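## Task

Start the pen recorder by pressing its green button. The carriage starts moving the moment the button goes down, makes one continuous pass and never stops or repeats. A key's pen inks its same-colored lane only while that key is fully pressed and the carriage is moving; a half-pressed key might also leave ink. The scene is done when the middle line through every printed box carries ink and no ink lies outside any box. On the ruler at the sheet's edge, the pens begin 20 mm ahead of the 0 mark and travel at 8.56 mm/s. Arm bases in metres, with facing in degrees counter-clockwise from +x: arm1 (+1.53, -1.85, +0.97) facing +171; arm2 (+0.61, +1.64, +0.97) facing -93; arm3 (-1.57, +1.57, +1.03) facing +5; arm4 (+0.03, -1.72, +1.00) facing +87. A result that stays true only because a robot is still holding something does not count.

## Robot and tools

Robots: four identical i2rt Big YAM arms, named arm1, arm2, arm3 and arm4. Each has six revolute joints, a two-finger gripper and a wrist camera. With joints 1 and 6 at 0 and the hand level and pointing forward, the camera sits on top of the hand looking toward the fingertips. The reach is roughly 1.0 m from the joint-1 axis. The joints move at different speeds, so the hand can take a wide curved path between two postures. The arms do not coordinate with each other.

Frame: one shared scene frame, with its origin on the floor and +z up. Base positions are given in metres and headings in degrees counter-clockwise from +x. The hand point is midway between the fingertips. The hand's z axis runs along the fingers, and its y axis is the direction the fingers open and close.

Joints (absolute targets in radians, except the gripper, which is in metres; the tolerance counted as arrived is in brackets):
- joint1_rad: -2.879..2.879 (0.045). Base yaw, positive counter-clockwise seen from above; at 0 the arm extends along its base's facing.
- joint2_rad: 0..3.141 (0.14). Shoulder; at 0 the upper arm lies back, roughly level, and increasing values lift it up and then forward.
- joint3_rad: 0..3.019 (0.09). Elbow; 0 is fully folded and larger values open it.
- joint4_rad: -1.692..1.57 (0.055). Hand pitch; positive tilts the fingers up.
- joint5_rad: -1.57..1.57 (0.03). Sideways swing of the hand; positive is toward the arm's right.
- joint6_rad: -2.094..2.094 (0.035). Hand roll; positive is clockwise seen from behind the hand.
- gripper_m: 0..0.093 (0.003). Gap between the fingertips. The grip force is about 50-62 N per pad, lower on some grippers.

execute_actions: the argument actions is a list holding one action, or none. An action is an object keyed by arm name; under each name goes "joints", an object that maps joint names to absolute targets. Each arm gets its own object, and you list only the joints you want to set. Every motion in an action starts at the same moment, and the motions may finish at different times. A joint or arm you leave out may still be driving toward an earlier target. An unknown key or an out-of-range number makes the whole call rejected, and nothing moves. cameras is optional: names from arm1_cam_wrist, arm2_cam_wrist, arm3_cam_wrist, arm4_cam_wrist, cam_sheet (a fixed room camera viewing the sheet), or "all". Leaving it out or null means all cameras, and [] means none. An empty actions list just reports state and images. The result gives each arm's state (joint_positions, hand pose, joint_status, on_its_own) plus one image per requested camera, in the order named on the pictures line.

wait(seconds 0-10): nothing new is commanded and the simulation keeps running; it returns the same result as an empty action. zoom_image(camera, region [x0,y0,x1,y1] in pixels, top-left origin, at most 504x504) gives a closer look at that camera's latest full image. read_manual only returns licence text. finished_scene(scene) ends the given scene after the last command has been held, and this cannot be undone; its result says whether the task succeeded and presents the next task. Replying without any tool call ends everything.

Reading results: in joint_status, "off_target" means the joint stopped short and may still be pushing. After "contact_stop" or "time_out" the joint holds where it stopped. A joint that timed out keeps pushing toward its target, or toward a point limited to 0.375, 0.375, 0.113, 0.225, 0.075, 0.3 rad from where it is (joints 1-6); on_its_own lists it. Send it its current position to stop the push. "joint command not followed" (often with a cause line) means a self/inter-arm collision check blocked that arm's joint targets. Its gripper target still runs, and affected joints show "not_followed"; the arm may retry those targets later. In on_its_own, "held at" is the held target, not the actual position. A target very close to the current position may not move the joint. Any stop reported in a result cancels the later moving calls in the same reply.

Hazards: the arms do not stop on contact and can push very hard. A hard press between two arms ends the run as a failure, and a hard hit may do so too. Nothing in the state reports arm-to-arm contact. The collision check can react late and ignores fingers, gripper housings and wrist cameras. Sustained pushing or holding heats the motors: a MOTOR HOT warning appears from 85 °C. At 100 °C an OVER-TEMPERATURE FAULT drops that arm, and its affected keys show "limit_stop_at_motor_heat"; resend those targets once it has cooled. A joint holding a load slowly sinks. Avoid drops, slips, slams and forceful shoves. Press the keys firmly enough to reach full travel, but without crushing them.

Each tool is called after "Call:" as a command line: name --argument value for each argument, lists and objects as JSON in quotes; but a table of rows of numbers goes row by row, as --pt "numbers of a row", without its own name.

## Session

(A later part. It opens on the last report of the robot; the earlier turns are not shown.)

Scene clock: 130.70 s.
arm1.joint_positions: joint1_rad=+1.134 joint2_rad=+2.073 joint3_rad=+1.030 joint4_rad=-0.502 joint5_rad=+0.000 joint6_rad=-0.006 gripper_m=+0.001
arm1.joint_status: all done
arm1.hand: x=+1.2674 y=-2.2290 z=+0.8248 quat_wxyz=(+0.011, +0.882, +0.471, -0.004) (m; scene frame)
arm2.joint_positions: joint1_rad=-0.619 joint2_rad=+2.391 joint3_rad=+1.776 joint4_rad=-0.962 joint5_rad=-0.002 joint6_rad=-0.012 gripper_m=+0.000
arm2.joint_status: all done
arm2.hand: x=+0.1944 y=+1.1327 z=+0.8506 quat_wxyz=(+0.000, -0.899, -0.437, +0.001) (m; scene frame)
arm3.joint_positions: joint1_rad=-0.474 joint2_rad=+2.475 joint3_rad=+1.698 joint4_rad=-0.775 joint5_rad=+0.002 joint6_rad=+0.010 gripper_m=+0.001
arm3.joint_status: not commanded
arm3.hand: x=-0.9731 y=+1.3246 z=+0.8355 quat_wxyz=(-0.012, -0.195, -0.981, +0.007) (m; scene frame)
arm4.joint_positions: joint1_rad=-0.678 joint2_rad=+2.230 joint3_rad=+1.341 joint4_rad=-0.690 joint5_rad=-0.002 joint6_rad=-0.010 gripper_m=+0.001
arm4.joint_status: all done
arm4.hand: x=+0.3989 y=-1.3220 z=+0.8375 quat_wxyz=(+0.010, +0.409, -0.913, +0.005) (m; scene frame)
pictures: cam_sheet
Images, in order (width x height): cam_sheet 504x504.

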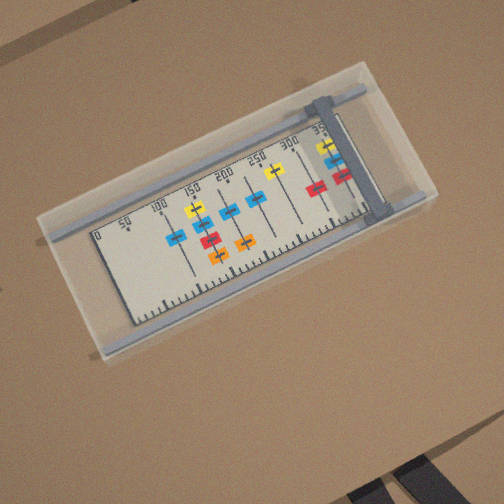

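Call:
execute_actions --actions '[]' --cameras '["cam_sheet"]'

Scene clock: 132.67 s.
arm1.joint_positions: joint1_rad=+1.134 joint2_rad=+2.073 joint3_rad=+1.030 joint4_rad=-0.502 joint5_rad=+0.000 joint6_rad=-0.006 gripper_m=+0.001
arm1.joint_status: all done
arm1.hand: x=+1.2674 y=-2.2290 z=+0.8248 quat_wxyz=(+0.011, +0.882, +0.471, -0.004) (m; scene frame)
arm2.joint_positions: joint1_rad=-0.619 joint2_rad=+2.391 joint3_rad=+1.776 joint4_rad=-0.962 joint5_rad=-0.002 joint6_rad=-0.012 gripper_m=+0.000
arm2.joint_status: all done
arm2.hand: x=+0.1944 y=+1.1327 z=+0.8506 quat_wxyz=(+0.000, -0.899, -0.437, +0.001) (m; scene frame)
arm3.joint_positions: joint1_rad=-0.474 joint2_rad=+2.475 joint3_rad=+1.698 joint4_rad=-0.775 joint5_rad=+0.002 joint6_rad=+0.010 gripper_m=+0.001
arm3.joint_status: not commanded
arm3.hand: x=-0.9731 y=+1.3246 z=+0.8355 quat_wxyz=(-0.012, -0.195, -0.981, +0.007) (m; scene frame)
arm4.joint_positions: joint1_rad=-0.678 joint2_rad=+2.230 joint3_rad=+1.341 joint4_rad=-0.690 joint5_rad=-0.002 joint6_rad=-0.010 gripper_m=+0.001
arm4.joint_status: all done
arm4.hand: x=+0.3989 y=-1.3220 z=+0.8375 quat_wxyz=(+0.010, +0.409, -0.913, +0.005) (m; scene frame)
pictures: cam_sheet
Images, in order (width x height): cam_sheet 504x504.

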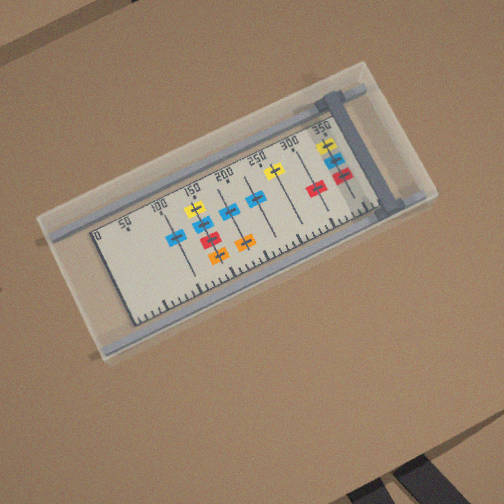

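Call:
zoom_image --camera "cam_sheet" --region '[240, 100, 400, 240]'

Call:
zoom_image --camera "cam_sheet" --region '[140, 170, 290, 290]'

Region (240, 100, 400, 240) of cam_sheet's 504x504 image, scaled by 3.150, with more detail than that image has; it fills the top 441 rows of this view, and the rest is white.

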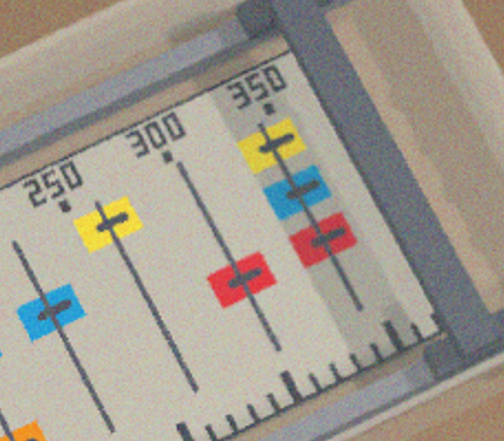

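Region (140, 170, 290, 290) of cam_sheet's 504x504 image, scaled by 3.360, with more detail than that image has; it fills the top 403 rows of this view, and the rest is white.

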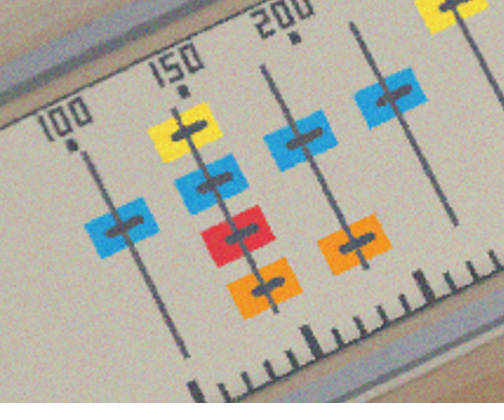

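Call:
finished_scene --scene 1

The scene is finished: the task was done.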